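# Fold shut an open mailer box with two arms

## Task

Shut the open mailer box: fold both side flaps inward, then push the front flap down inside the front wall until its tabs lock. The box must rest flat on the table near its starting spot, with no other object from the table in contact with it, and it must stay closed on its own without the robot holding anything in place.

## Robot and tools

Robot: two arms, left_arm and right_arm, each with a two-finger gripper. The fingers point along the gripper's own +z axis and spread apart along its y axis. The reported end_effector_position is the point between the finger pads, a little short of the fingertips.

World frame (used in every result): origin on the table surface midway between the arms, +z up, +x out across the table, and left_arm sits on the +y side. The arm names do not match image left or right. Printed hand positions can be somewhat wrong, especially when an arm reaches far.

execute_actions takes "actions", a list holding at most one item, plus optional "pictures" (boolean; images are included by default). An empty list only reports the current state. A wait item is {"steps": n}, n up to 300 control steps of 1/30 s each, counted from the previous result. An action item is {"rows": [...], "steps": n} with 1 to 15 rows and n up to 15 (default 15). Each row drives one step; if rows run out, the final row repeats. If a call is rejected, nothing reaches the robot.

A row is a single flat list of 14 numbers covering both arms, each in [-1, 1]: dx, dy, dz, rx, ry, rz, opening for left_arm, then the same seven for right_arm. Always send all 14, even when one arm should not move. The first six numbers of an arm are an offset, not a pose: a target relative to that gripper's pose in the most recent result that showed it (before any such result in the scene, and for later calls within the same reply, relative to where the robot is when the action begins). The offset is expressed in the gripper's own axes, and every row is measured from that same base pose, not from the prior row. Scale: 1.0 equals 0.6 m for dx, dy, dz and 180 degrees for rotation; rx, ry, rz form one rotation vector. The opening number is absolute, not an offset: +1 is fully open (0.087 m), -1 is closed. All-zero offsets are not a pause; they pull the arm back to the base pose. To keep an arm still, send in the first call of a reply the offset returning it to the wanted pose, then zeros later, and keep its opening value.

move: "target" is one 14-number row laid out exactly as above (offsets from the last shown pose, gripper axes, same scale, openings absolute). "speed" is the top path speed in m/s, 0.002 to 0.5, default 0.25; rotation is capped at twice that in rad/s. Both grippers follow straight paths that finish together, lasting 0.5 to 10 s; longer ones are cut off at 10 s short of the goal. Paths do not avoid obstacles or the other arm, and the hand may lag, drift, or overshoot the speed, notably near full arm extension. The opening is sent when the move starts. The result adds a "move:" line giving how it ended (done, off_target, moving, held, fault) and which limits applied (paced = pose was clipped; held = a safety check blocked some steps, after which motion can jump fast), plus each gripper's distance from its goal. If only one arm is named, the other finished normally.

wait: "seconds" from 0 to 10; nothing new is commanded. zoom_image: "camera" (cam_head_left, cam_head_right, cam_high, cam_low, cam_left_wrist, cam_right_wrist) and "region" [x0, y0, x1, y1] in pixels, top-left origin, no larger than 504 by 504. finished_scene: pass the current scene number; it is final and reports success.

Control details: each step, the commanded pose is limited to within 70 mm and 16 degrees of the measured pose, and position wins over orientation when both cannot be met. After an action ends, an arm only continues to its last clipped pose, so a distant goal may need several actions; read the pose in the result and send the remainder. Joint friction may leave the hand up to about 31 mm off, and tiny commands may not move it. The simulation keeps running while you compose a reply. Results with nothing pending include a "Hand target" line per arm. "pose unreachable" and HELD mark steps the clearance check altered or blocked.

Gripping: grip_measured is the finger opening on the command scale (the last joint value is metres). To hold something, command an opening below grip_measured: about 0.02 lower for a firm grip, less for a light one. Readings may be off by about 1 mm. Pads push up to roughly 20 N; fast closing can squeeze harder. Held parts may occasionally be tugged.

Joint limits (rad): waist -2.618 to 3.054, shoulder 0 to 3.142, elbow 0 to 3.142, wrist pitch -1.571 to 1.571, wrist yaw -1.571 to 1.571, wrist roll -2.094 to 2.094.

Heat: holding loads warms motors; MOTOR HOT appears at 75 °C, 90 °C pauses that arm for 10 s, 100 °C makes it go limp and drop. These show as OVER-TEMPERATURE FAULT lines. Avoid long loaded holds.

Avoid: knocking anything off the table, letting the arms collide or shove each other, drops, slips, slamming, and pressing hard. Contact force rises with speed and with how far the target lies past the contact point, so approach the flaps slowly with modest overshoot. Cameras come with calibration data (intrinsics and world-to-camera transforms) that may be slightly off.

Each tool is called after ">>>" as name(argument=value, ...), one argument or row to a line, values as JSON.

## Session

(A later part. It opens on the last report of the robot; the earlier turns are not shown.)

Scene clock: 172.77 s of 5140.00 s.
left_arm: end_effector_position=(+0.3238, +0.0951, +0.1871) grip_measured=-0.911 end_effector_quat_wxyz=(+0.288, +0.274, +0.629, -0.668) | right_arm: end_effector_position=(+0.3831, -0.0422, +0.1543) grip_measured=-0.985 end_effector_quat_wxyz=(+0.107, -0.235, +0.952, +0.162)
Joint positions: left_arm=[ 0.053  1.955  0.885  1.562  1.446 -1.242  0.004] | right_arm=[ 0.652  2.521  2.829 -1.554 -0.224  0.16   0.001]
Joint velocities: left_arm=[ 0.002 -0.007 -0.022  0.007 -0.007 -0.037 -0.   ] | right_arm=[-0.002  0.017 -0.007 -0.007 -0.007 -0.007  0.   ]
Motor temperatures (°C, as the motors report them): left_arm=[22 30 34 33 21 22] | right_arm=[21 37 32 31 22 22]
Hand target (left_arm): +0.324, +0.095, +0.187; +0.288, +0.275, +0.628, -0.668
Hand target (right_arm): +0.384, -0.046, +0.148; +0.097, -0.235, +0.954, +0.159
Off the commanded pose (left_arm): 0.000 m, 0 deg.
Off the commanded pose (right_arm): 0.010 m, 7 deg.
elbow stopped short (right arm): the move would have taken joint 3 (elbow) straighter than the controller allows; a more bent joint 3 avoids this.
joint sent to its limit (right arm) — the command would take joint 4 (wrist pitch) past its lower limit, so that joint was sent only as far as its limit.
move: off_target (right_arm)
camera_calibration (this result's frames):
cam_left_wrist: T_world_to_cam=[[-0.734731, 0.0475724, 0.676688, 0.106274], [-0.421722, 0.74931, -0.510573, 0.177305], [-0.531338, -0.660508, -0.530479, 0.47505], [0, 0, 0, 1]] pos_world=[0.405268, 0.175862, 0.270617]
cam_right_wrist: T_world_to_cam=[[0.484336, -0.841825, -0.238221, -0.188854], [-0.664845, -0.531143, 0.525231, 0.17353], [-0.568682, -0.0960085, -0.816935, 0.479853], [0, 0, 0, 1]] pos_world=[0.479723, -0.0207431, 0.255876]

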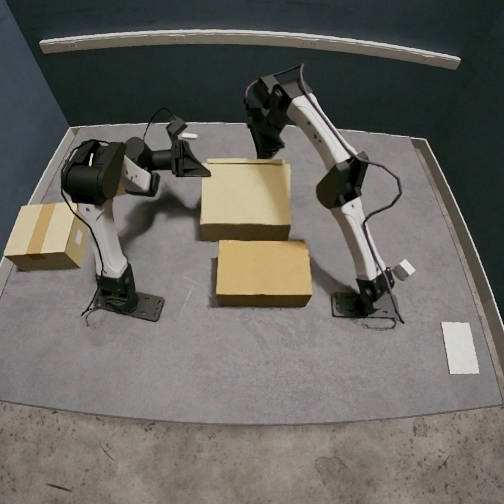

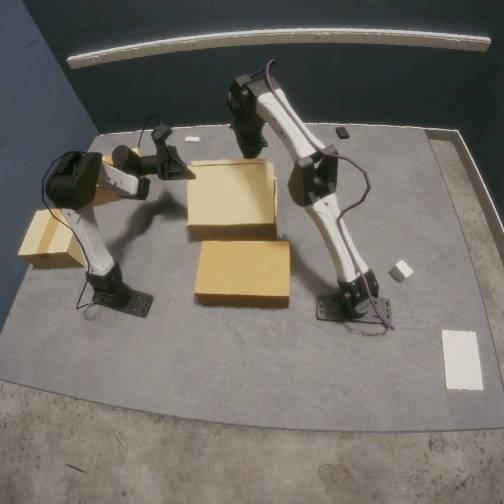

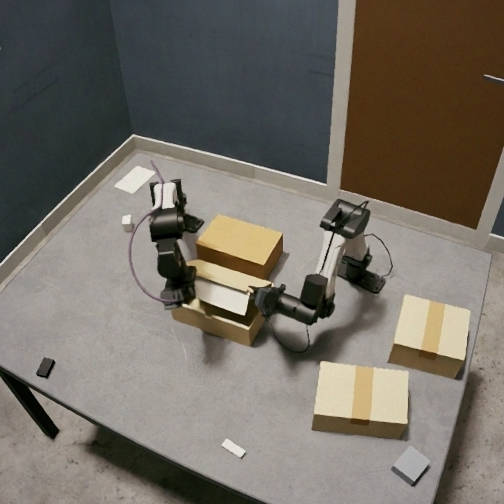

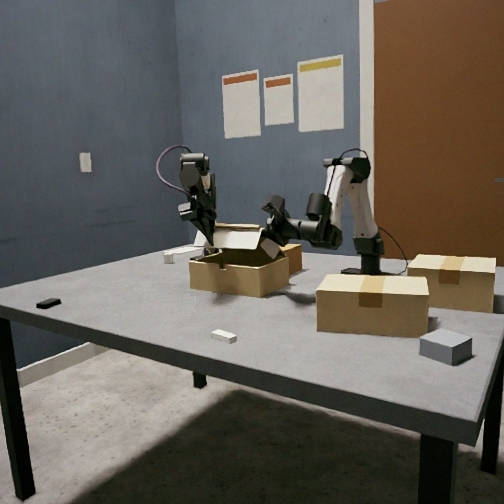

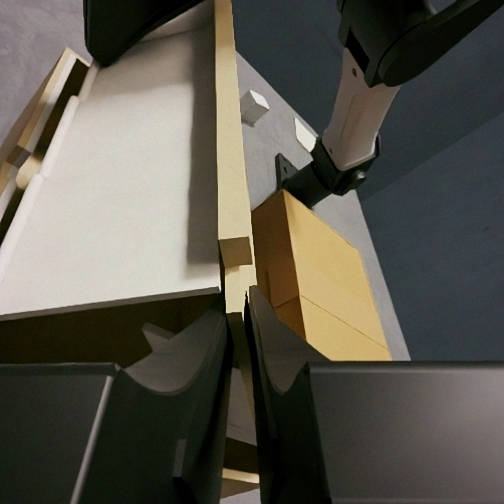

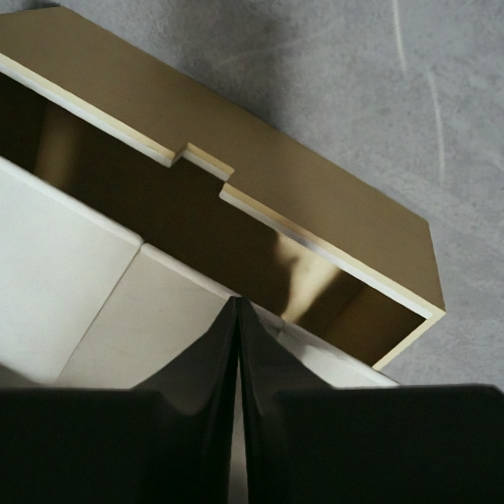

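>>> move(
  target=[0,0,-0.06,0,0,0,-0.7,0,0,0,0,0,0,-1],
  speed=0.05,
)

>>> move(
  target=[0.03,-0.07,0,0,0,0,-1,0,0,0,0,0,0,-1],
  speed=0.08,
)

>>> move(
  target=[0,0,0.14,0,0,0,-1,0,0,0,0,0,0,-1],
  speed=0.08,
)

Scene clock: 177.20 s of 5140.00 s.
left_arm: end_effector_position=(+0.3282, +0.1282, +0.1869) grip_measured=-0.700 end_effector_quat_wxyz=(+0.293, +0.277, +0.642, -0.652) | right_arm: end_effector_position=(+0.3830, -0.0421, +0.1543) grip_measured=-0.985 end_effector_quat_wxyz=(+0.107, -0.235, +0.952, +0.162)
Joint positions: left_arm=[ 0.146  1.935  0.885  1.563  1.526 -1.254  0.013] | right_arm=[ 0.652  2.521  2.829 -1.554 -0.224  0.16   0.001]
Joint velocities: left_arm=[-0.027 -0.022  0.002 -0.066  0.022 -0.022 -0.   ] | right_arm=[-0.017 -0.007 -0.007  0.007  0.051 -0.007 -0.   ]
Motor temperatures (°C, as the motors report them): left_arm=[22 31 33 33 21 22] | right_arm=[21 38 32 30 22 22]
Hand target (left_arm): +0.324, +0.131, +0.184; +0.288, +0.274, +0.646, -0.652
Hand target (right_arm): +0.383, -0.042, +0.154; +0.107, -0.235, +0.952, +0.162
Off the commanded pose (left_arm): 0.005 m, 3 deg.
Off the commanded pose (right_arm): 0.000 m, 0 deg.
joint sent to its limit (left arm) — the command would take joint 4 (wrist pitch) past its upper limit, so that joint was sent only as far as its limit.
After step 90, 0.40 s passed at rest.
move: off_target (left_arm)
camera_calibration (this result's frames):
cam_left_wrist: T_world_to_cam=[[-0.742974, 0.00653343, 0.669288, 0.117428], [-0.432381, 0.758616, -0.48739, 0.15223], [-0.510917, -0.651506, -0.560807, 0.496931], [0, 0, 0, 1]] pos_world=[0.406958, 0.207503, 0.274284]
cam_right_wrist: T_world_to_cam=[[0.484718, -0.841537, -0.238463, -0.188901], [-0.664557, -0.531588, 0.525145, 0.173404], [-0.568693, -0.0960753, -0.81692, 0.479846], [0, 0, 0, 1]] pos_world=[0.479686, -0.0206857, 0.255887]

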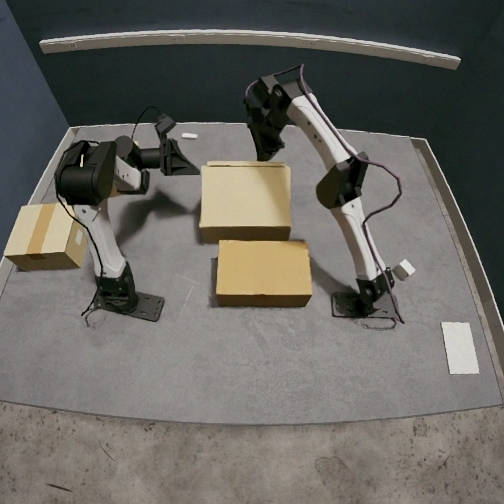

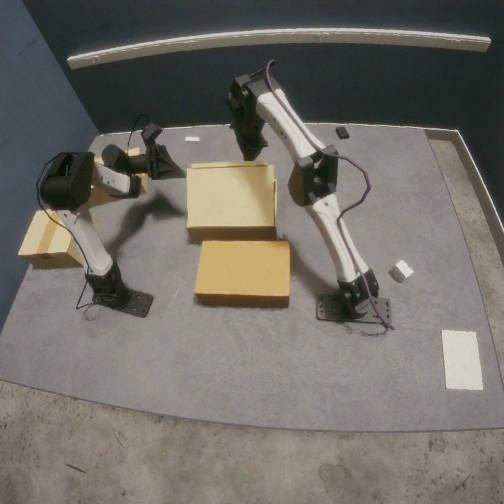

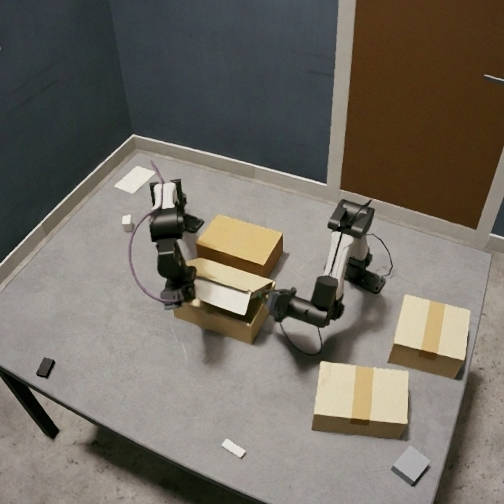

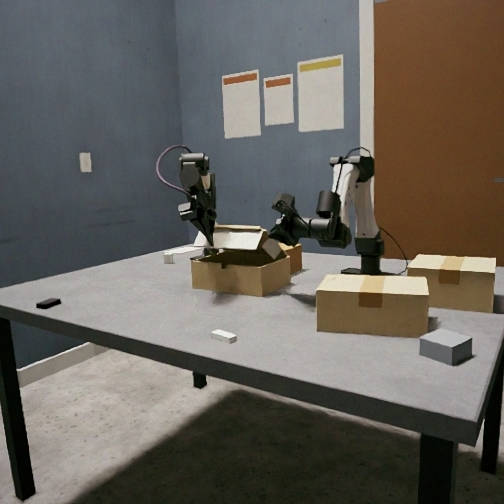

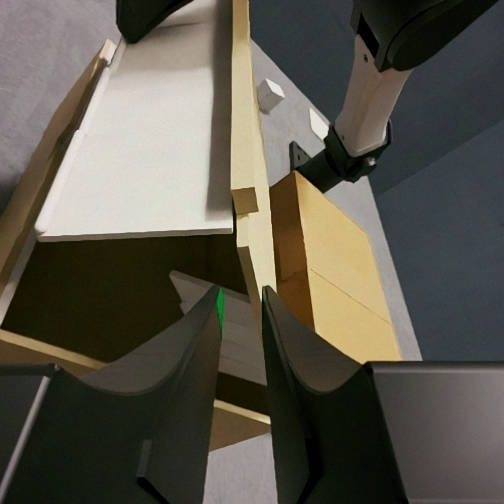

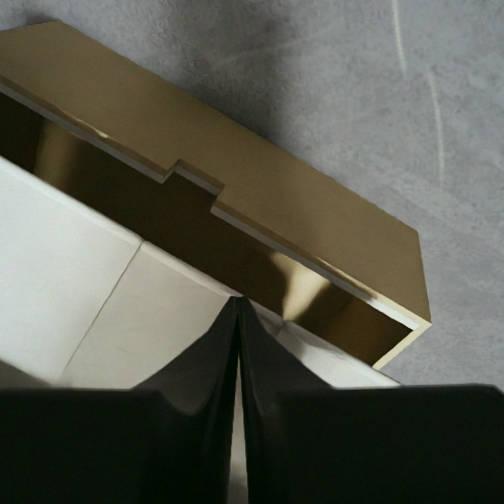

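Scene clock: 178.10 s of 5140.00 s.
left_arm: end_effector_position=(+0.2906, +0.1290, +0.2070) grip_measured=-1.000 end_effector_quat_wxyz=(+0.304, +0.286, +0.637, -0.648) | right_arm: end_effector_position=(+0.3830, -0.0421, +0.1543) grip_measured=-0.985 end_effector_quat_wxyz=(+0.107, -0.235, +0.952, +0.162)
Joint positions: left_arm=[ 0.146  1.763  0.747  1.563  1.525 -1.256  0.   ] | right_arm=[ 0.652  2.521  2.829 -1.554 -0.224  0.16   0.001]
Joint velocities: left_arm=[ 0.002  0.017  0.007 -0.051 -0.037  0.007  0.   ] | right_arm=[-0.007 -0.007 -0.007 -0.007  0.022 -0.051  0.   ]
Motor temperatures (°C, as the motors report them): left_arm=[22 31 33 33 21 22] | right_arm=[21 38 32 30 22 22]
Hand target (left_arm): +0.286, +0.128, +0.203; +0.293, +0.277, +0.641, -0.653
Hand target (right_arm): +0.383, -0.042, +0.154; +0.107, -0.235, +0.952, +0.162
Off the commanded pose (left_arm): 0.008 m, 2 deg.
Off the commanded pose (right_arm): 0.000 m, 0 deg.
move: done
camera_calibration (this result's frames):
cam_left_wrist: T_world_to_cam=[[-0.763781, 0.00648769, 0.645443, 0.0869548], [-0.417936, 0.757069, -0.502172, 0.144255], [-0.491902, -0.653303, -0.575523, 0.487265], [0, 0, 0, 1]] pos_world=[0.366391, 0.208557, 0.296749]
cam_right_wrist: T_world_to_cam=[[0.484718, -0.841537, -0.238463, -0.188901], [-0.664557, -0.531588, 0.525145, 0.173404], [-0.568693, -0.0960753, -0.81692, 0.479846], [0, 0, 0, 1]] pos_world=[0.479686, -0.0206857, 0.255887]

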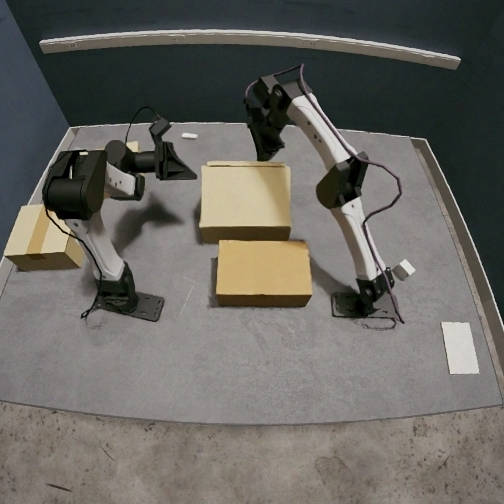

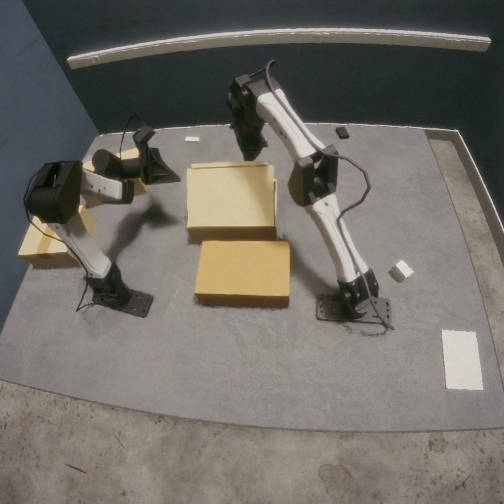

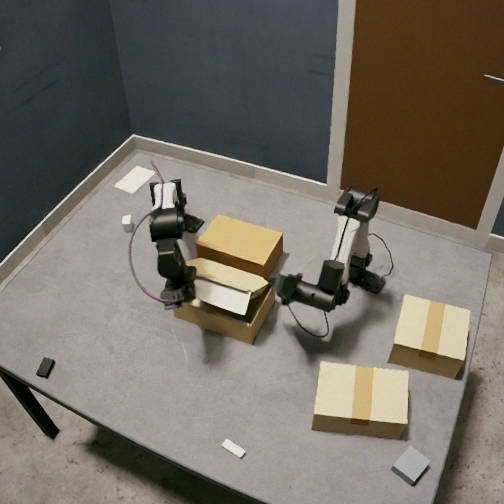

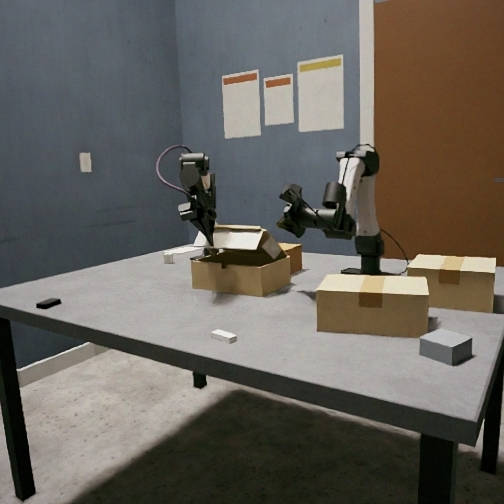

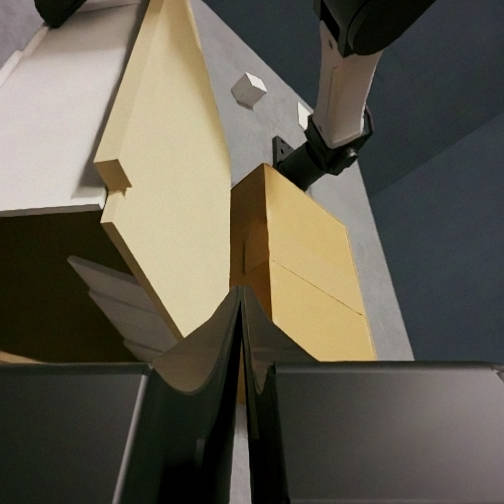

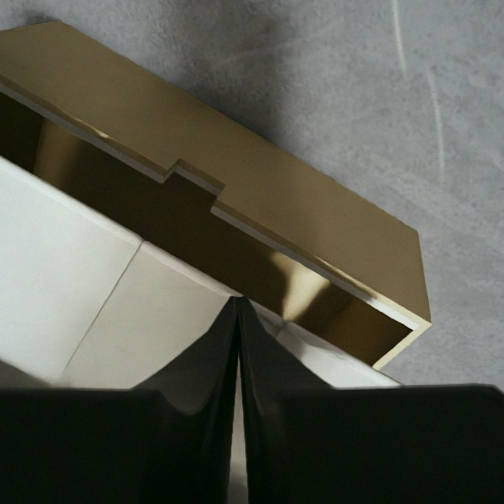

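Scene clock: 179.73 s of 5140.00 s.
left_arm: end_effector_position=(+0.2917, +0.0473, +0.2083) grip_measured=-1.000 end_effector_quat_wxyz=(+0.306, +0.284, +0.632, -0.653) | right_arm: end_effector_position=(+0.3830, -0.0421, +0.1543) grip_measured=-0.985 end_effector_quat_wxyz=(+0.107, -0.235, +0.952, +0.162)
Joint positions: left_arm=[-0.105  1.696  0.805  1.029  1.279 -0.842  0.   ] | right_arm=[ 0.652  2.521  2.829 -1.554 -0.224  0.16   0.001]
Joint velocities: left_arm=[ 0.022 -0.002  0.007 -0.051 -0.051  0.051  0.   ] | right_arm=[-0.017 -0.002 -0.012  0.007  0.051 -0.066 -0.   ]
Motor temperatures (°C, as the motors report them): left_arm=[22 31 33 32 21 22] | right_arm=[21 38 32 30 22 22]
Hand target (left_arm): +0.292, +0.045, +0.212; +0.305, +0.284, +0.633, -0.652
Hand target (right_arm): +0.383, -0.042, +0.154; +0.107, -0.235, +0.952, +0.162
Off the commanded pose (left_arm): 0.002 m, 1 deg.
Off the commanded pose (right_arm): 0.000 m, 0 deg.
move: done
camera_calibration (this result's frames):
cam_left_wrist: T_world_to_cam=[[-0.764207, 0.0174834, 0.644734, 0.0872586], [-0.416668, 0.749653, -0.514207, 0.209634], [-0.492317, -0.6616, -0.565605, 0.433642], [0, 0, 0, 1]] pos_world=[0.367521, 0.128219, 0.296807]
cam_right_wrist: T_world_to_cam=[[0.484718, -0.841537, -0.238463, -0.188901], [-0.664557, -0.531588, 0.525145, 0.173404], [-0.568693, -0.0960753, -0.81692, 0.479846], [0, 0, 0, 1]] pos_world=[0.479686, -0.0206857, 0.255887]

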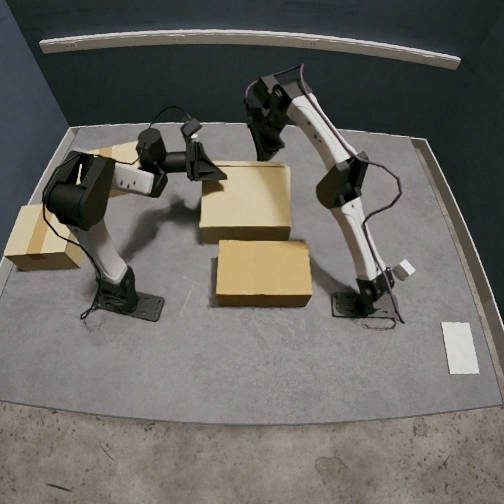

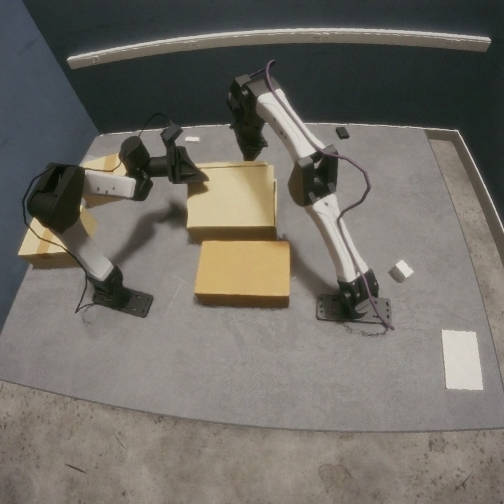

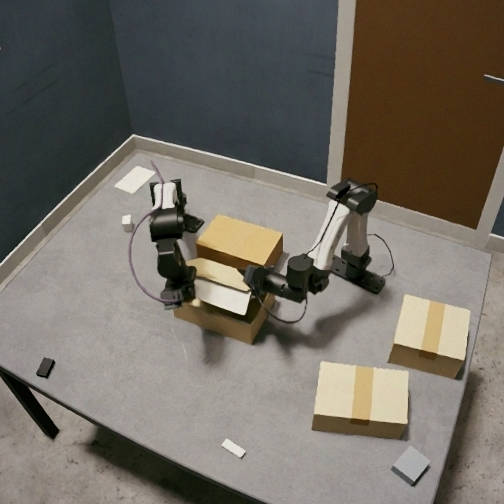

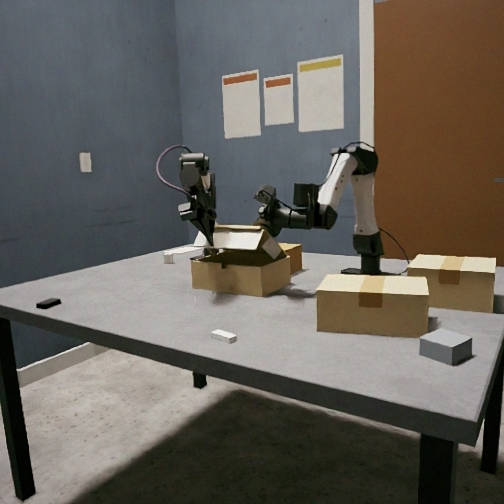

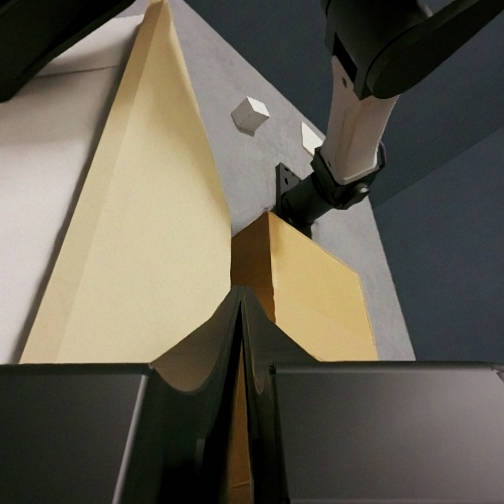

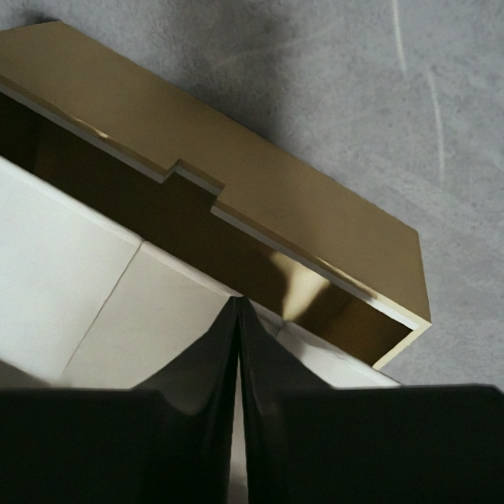

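>>> move(
  target=[0,0,0,-0.2,0,0,-1,0,0,0,0,0,0,-1],
  speed=0.2,
)

Scene clock: 185.00 s of 5140.00 s.
left_arm: end_effector_position=(+0.2942, +0.0476, +0.2096) grip_measured=-1.000 end_effector_quat_wxyz=(+0.379, +0.174, +0.800, -0.432) | right_arm: end_effector_position=(+0.3830, -0.0421, +0.1543) grip_measured=-0.985 end_effector_quat_wxyz=(+0.107, -0.235, +0.952, +0.162)
Joint positions: left_arm=[-0.291  1.305  0.914 -0.022  0.565 -0.406  0.   ] | right_arm=[ 0.652  2.521  2.829 -1.554 -0.224  0.16   0.001]
Joint velocities: left_arm=[ 0.007  0.002  0.027 -0.125  0.007 -0.037  0.   ] | right_arm=[ 0.002 -0.007 -0.012 -0.007 -0.125 -0.007 -0.001]
Motor temperatures (°C, as the motors report them): left_arm=[22 31 34 32 21 22] | right_arm=[21 39 32 30 22 22]
Hand target (left_arm): +0.291, +0.047, +0.211; +0.376, +0.176, +0.803, -0.429
Hand target (right_arm): +0.383, -0.042, +0.154; +0.107, -0.235, +0.952, +0.162
Off the commanded pose (left_arm): 0.003 m, 1 deg.
Off the commanded pose (right_arm): 0.000 m, 0 deg.
After step 90, 0.07 s passed at rest.
move: done
camera_calibration (this result's frames):
cam_left_wrist: T_world_to_cam=[[-0.612383, -0.563614, 0.554371, 0.0902992], [-0.760574, 0.611329, -0.218643, 0.25698], [-0.215673, -0.555533, -0.803037, 0.399181], [0, 0, 0, 1]] pos_world=[0.336842, 0.115553, 0.326685]
cam_right_wrist: T_world_to_cam=[[0.484718, -0.841537, -0.238463, -0.188901], [-0.664557, -0.531588, 0.525145, 0.173404], [-0.568693, -0.0960753, -0.81692, 0.479846], [0, 0, 0, 1]] pos_world=[0.479686, -0.0206857, 0.255887]

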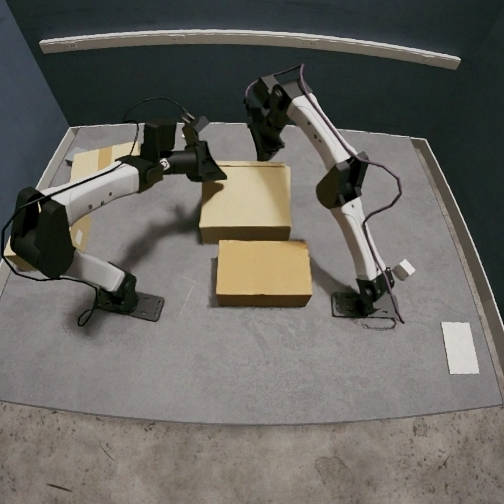

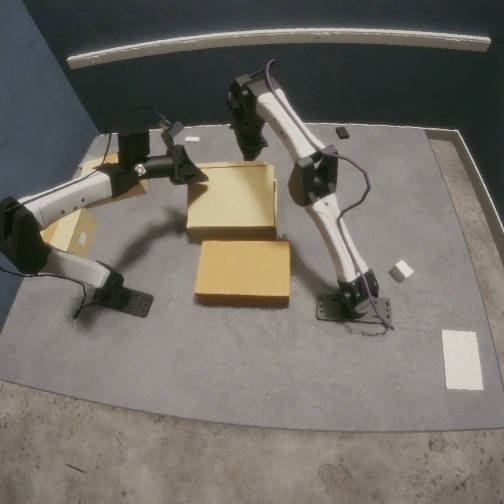

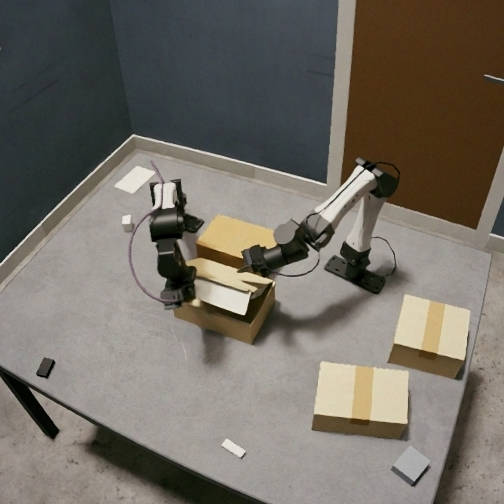

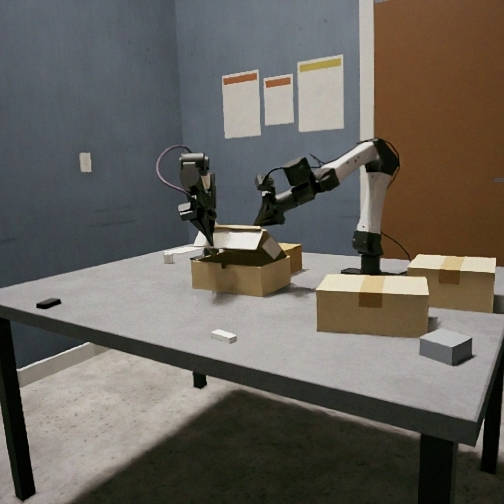

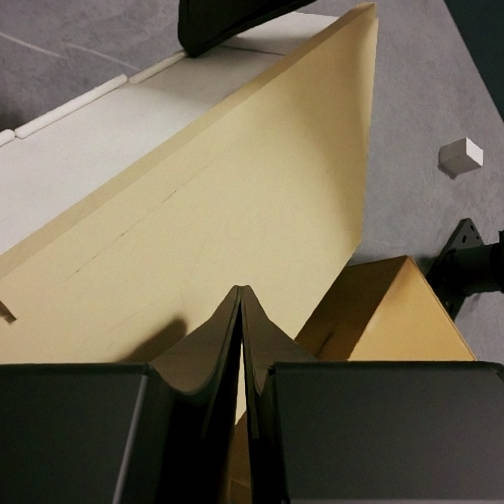

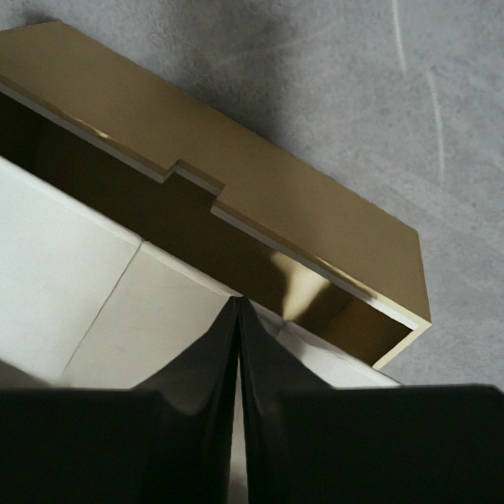

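>>> move(
  target=[0.073,0.09,0.058,0,0,0,-1,0,-0.02,0.045,0,0,0,-1],
  speed=0.03,
)

Scene clock: 190.23 s of 5140.00 s.
left_arm: end_effector_position=(+0.3162, +0.0430, +0.1506) grip_measured=-1.000 end_effector_quat_wxyz=(+0.394, +0.179, +0.789, -0.436) | right_arm: end_effector_position=(+0.3890, -0.0406, +0.1191) grip_measured=-0.985 end_effector_quat_wxyz=(+0.095, -0.233, +0.955, +0.157)
Joint positions: left_arm=[-0.27   1.462  0.766  0.316  0.586 -0.396  0.   ] | right_arm=[ 0.648  2.457  2.555 -1.372 -0.224  0.157  0.001]
Joint velocities: left_arm=[ 0.012 -0.012 -0.027  0.007  0.037 -0.037  0.   ] | right_arm=[-0.007  0.002  0.002  0.007  0.022  0.022 -0.   ]
Motor temperatures (°C, as the motors report them): left_arm=[22 31 34 33 21 22] | right_arm=[21 41 32 30 22 22]
Hand target (left_arm): +0.314, +0.047, +0.134; +0.380, +0.174, +0.800, -0.432
Hand target (right_arm): +0.392, -0.043, +0.126; +0.107, -0.235, +0.952, +0.162
Off the commanded pose (left_arm): 0.017 m, 2 deg.
Off the commanded pose (right_arm): 0.008 m, 2 deg.
move: off_target (left_arm)
camera_calibration (this result's frames):
cam_left_wrist: T_world_to_cam=[[-0.632003, -0.552864, 0.54306, 0.141322], [-0.751304, 0.608947, -0.254413, 0.266189], [-0.190039, -0.568793, -0.800225, 0.346032], [0, 0, 0, 1]] pos_world=[0.355065, 0.112858, 0.267879]
cam_right_wrist: T_world_to_cam=[[0.478138, -0.846138, -0.235447, -0.196917], [-0.653843, -0.52191, 0.547814, 0.190206], [-0.586408, -0.107985, -0.802786, 0.459383], [0, 0, 0, 1]] pos_world=[0.487904, -0.017742, 0.218225]

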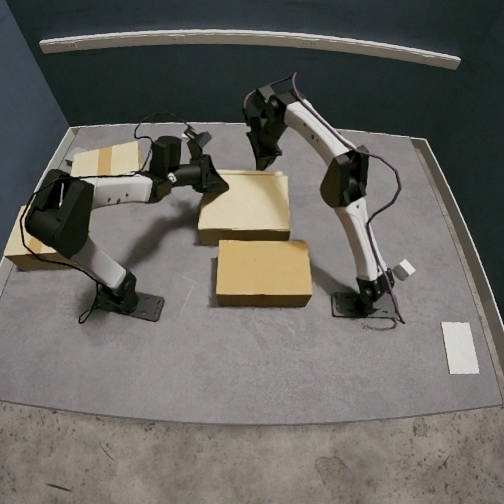

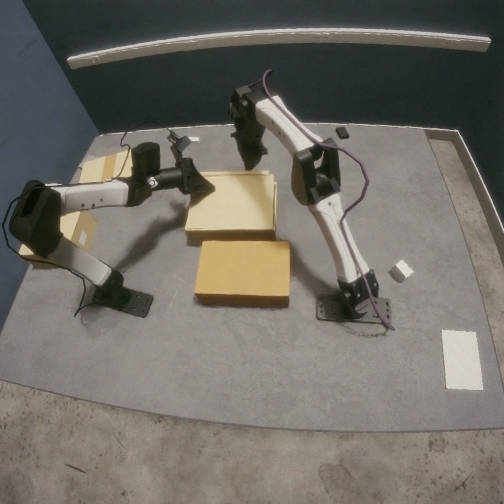

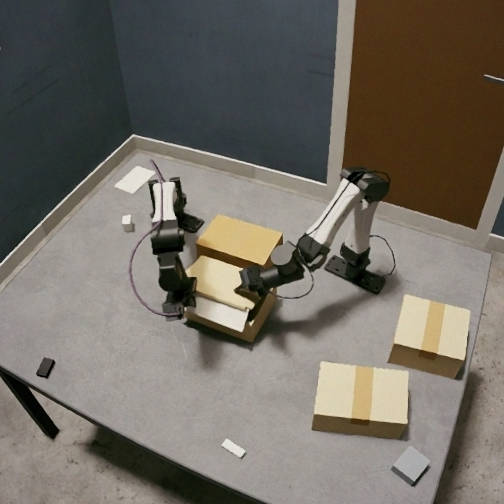

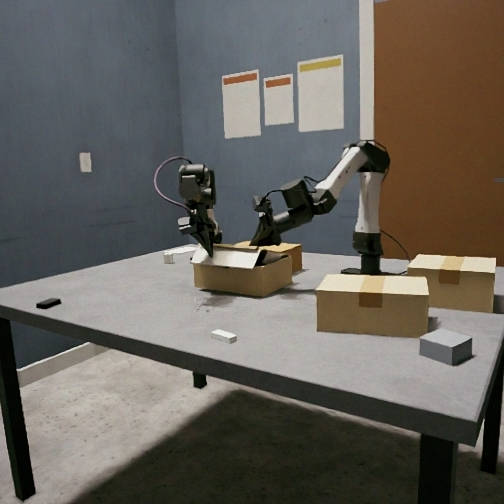

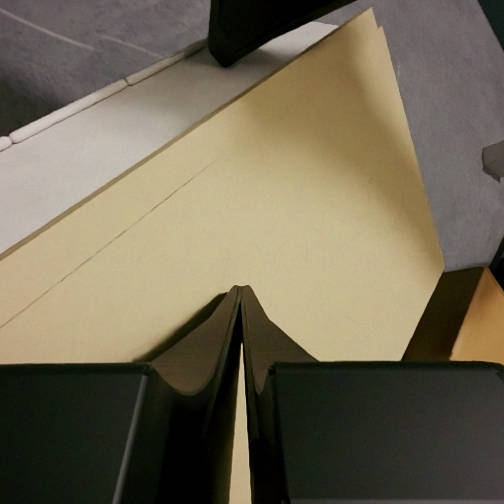

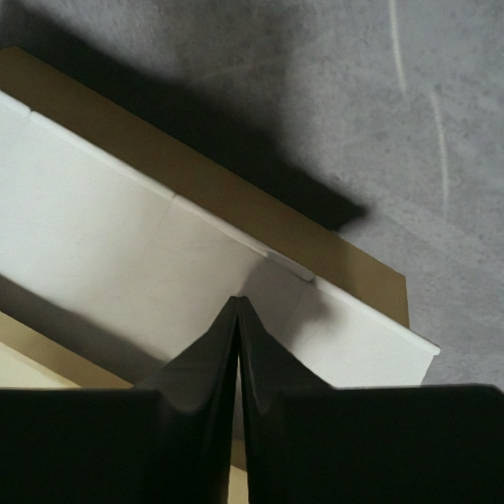

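>>> move(
  target=[0,0,0,0,0,0,-1,-0.03,-0.048,-0.112,0,-0.08,0,-1],
  speed=0.06,
)

Scene clock: 199.03 s of 5140.00 s.
left_arm: end_effector_position=(+0.3161, +0.0429, +0.1508) grip_measured=-1.000 end_effector_quat_wxyz=(+0.394, +0.179, +0.789, -0.437) | right_arm: end_effector_position=(+0.4069, -0.0776, +0.1718) grip_measured=-0.985 end_effector_quat_wxyz=(+0.201, -0.211, +0.939, +0.183)
Joint positions: left_arm=[-0.27   1.462  0.765  0.317  0.587 -0.396  0.   ] | right_arm=[ 0.566  2.134  2.169 -1.098 -0.224  0.138  0.001]
Joint velocities: left_arm=[-0.002  0.002  0.002 -0.007  0.022  0.037  0.   ] | right_arm=[ 0.002 -0.002 -0.012 -0.007 -0.066  0.037  0.   ]
Motor temperatures (°C, as the motors report them): left_arm=[22 31 34 34 21 22] | right_arm=[21 43 31 30 22 22]
Hand target (left_arm): +0.316, +0.043, +0.151; +0.394, +0.178, +0.789, -0.436
Hand target (right_arm): +0.410, -0.081, +0.178; +0.214, -0.212, +0.936, +0.184
Off the commanded pose (left_arm): 0.000 m, 0 deg.
Off the commanded pose (right_arm): 0.009 m, 2 deg.
After step 90, 3.33 s passed at rest.
move: done
camera_calibration (this result's frames):
cam_left_wrist: T_world_to_cam=[[-0.633055, -0.551719, 0.542999, 0.141393], [-0.750438, 0.609523, -0.255586, 0.26612], [-0.189959, -0.569287, -0.799892, 0.346021], [0, 0, 0, 1]] pos_world=[0.354945, 0.112788, 0.26802]
cam_right_wrist: T_world_to_cam=[[0.467983, -0.850719, -0.239311, -0.219882], [-0.771812, -0.525344, 0.358217, 0.234076], [-0.430463, 0.0170639, -0.902447, 0.471529], [0, 0, 0, 1]] pos_world=[0.486539, -0.0721337, 0.28906]

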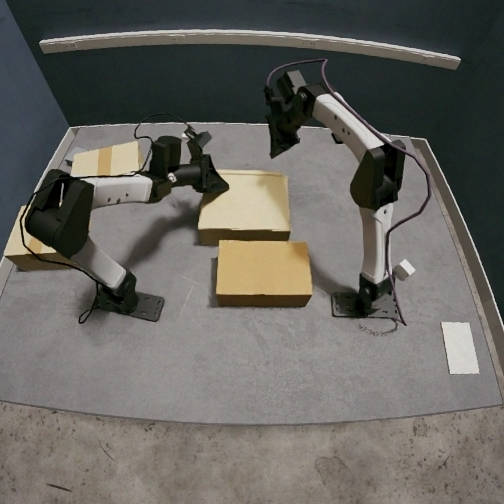

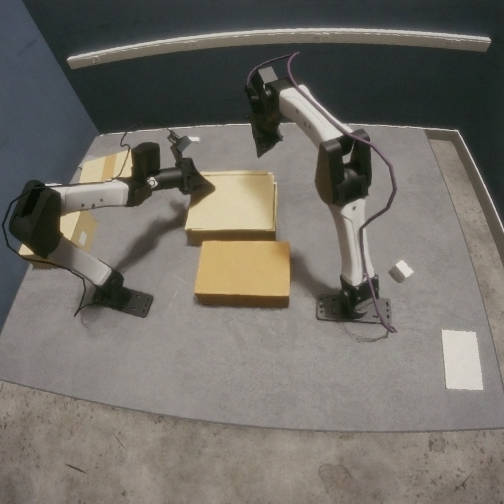

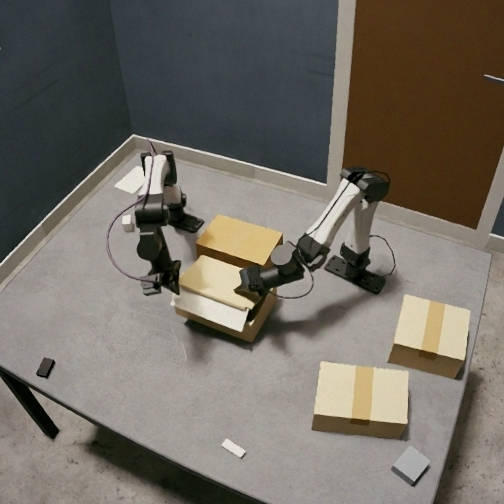

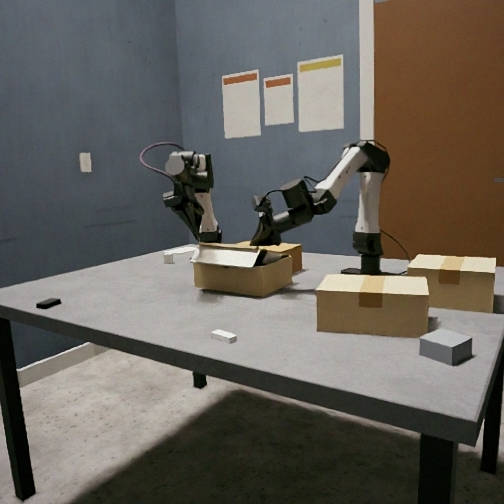

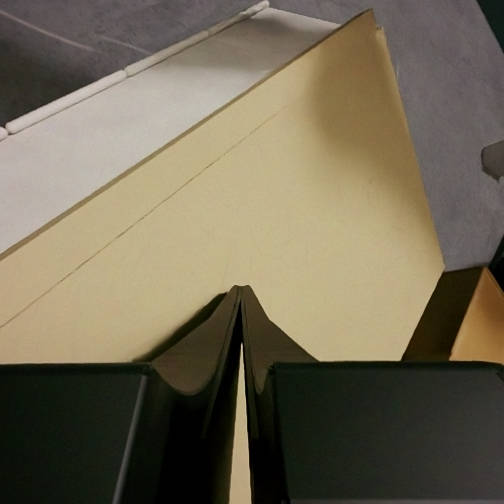

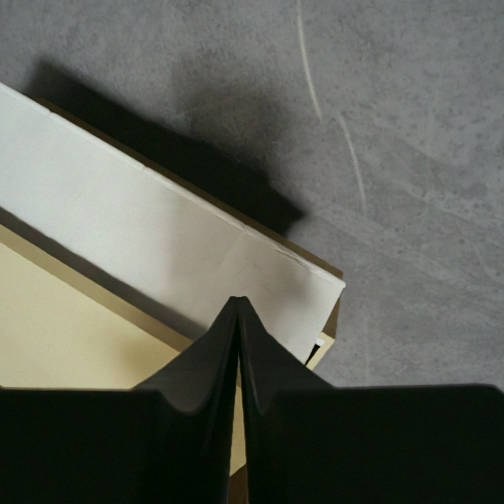

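>>> move(
  target=[-0.032,-0.023,-0.014,0,0,0,-1,-0.035,-0.012,0.075,0,0,0,-1],
  speed=0.04,
)

Scene clock: 203.10 s of 5140.00 s.
left_arm: end_effector_position=(+0.3168, +0.0424, +0.1743) grip_measured=-1.000 end_effector_quat_wxyz=(+0.399, +0.181, +0.785, -0.438) | right_arm: end_effector_position=(+0.4388, -0.0593, +0.1400) grip_measured=-0.985 end_effector_quat_wxyz=(+0.197, -0.211, +0.940, +0.182)
Joint positions: left_arm=[-0.27   1.423  0.821  0.237  0.589 -0.396  0.   ] | right_arm=[ 0.566  2.315  2.341 -1.097 -0.224  0.138  0.001]
Joint velocities: left_arm=[-0.032 -0.002  0.027 -0.066 -0.022 -0.007  0.   ] | right_arm=[ 0.007  0.012  0.027 -0.007  0.037  0.051  0.   ]
Motor temperatures (°C, as the motors report them): left_arm=[22 31 34 34 21 22] | right_arm=[21 43 32 30 22 22]
Hand target (left_arm): +0.316, +0.044, +0.176; +0.394, +0.179, +0.789, -0.437
Hand target (right_arm): +0.442, -0.058, +0.142; +0.201, -0.211, +0.939, +0.183
Off the commanded pose (left_arm): 0.002 m, 1 deg.
Off the commanded pose (right_arm): 0.003 m, 0 deg.
move: done
camera_calibration (this result's frames):
cam_left_wrist: T_world_to_cam=[[-0.640993, -0.54713, 0.538309, 0.131932], [-0.746096, 0.608798, -0.269642, 0.274065], [-0.180192, -0.574469, -0.798446, 0.36146], [0, 0, 0, 1]] pos_world=[0.354178, 0.112981, 0.291485]
cam_right_wrist: T_world_to_cam=[[0.466479, -0.851582, -0.239178, -0.226244], [-0.769539, -0.52404, 0.364955, 0.277769], [-0.436128, 0.0138135, -0.899779, 0.458218], [0, 0, 0, 1]] pos_world=[0.519134, -0.0534328, 0.256809]

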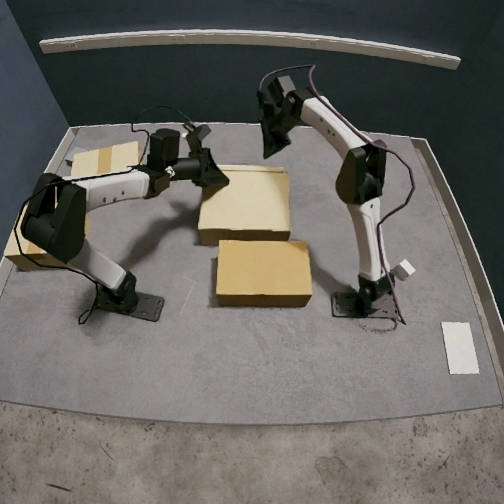

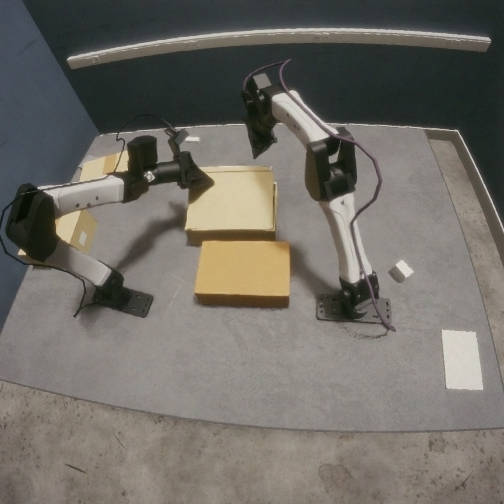

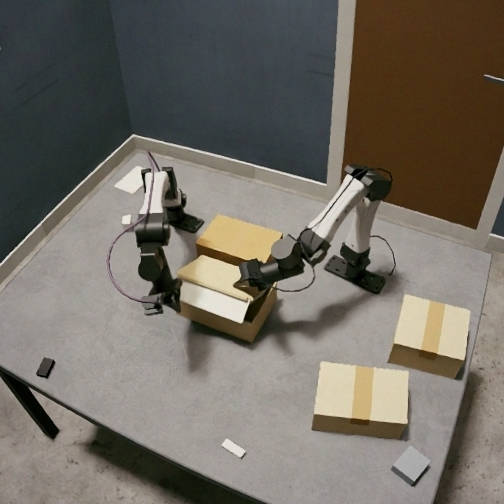

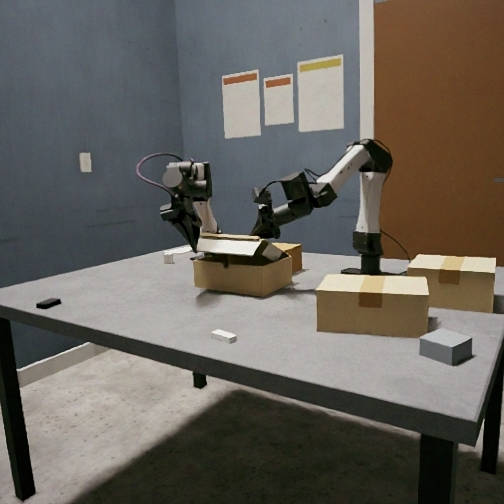

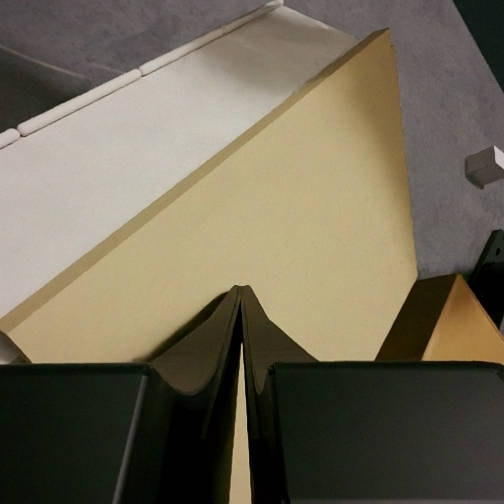

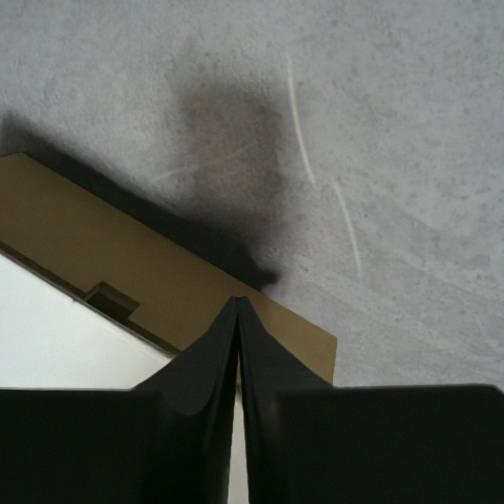

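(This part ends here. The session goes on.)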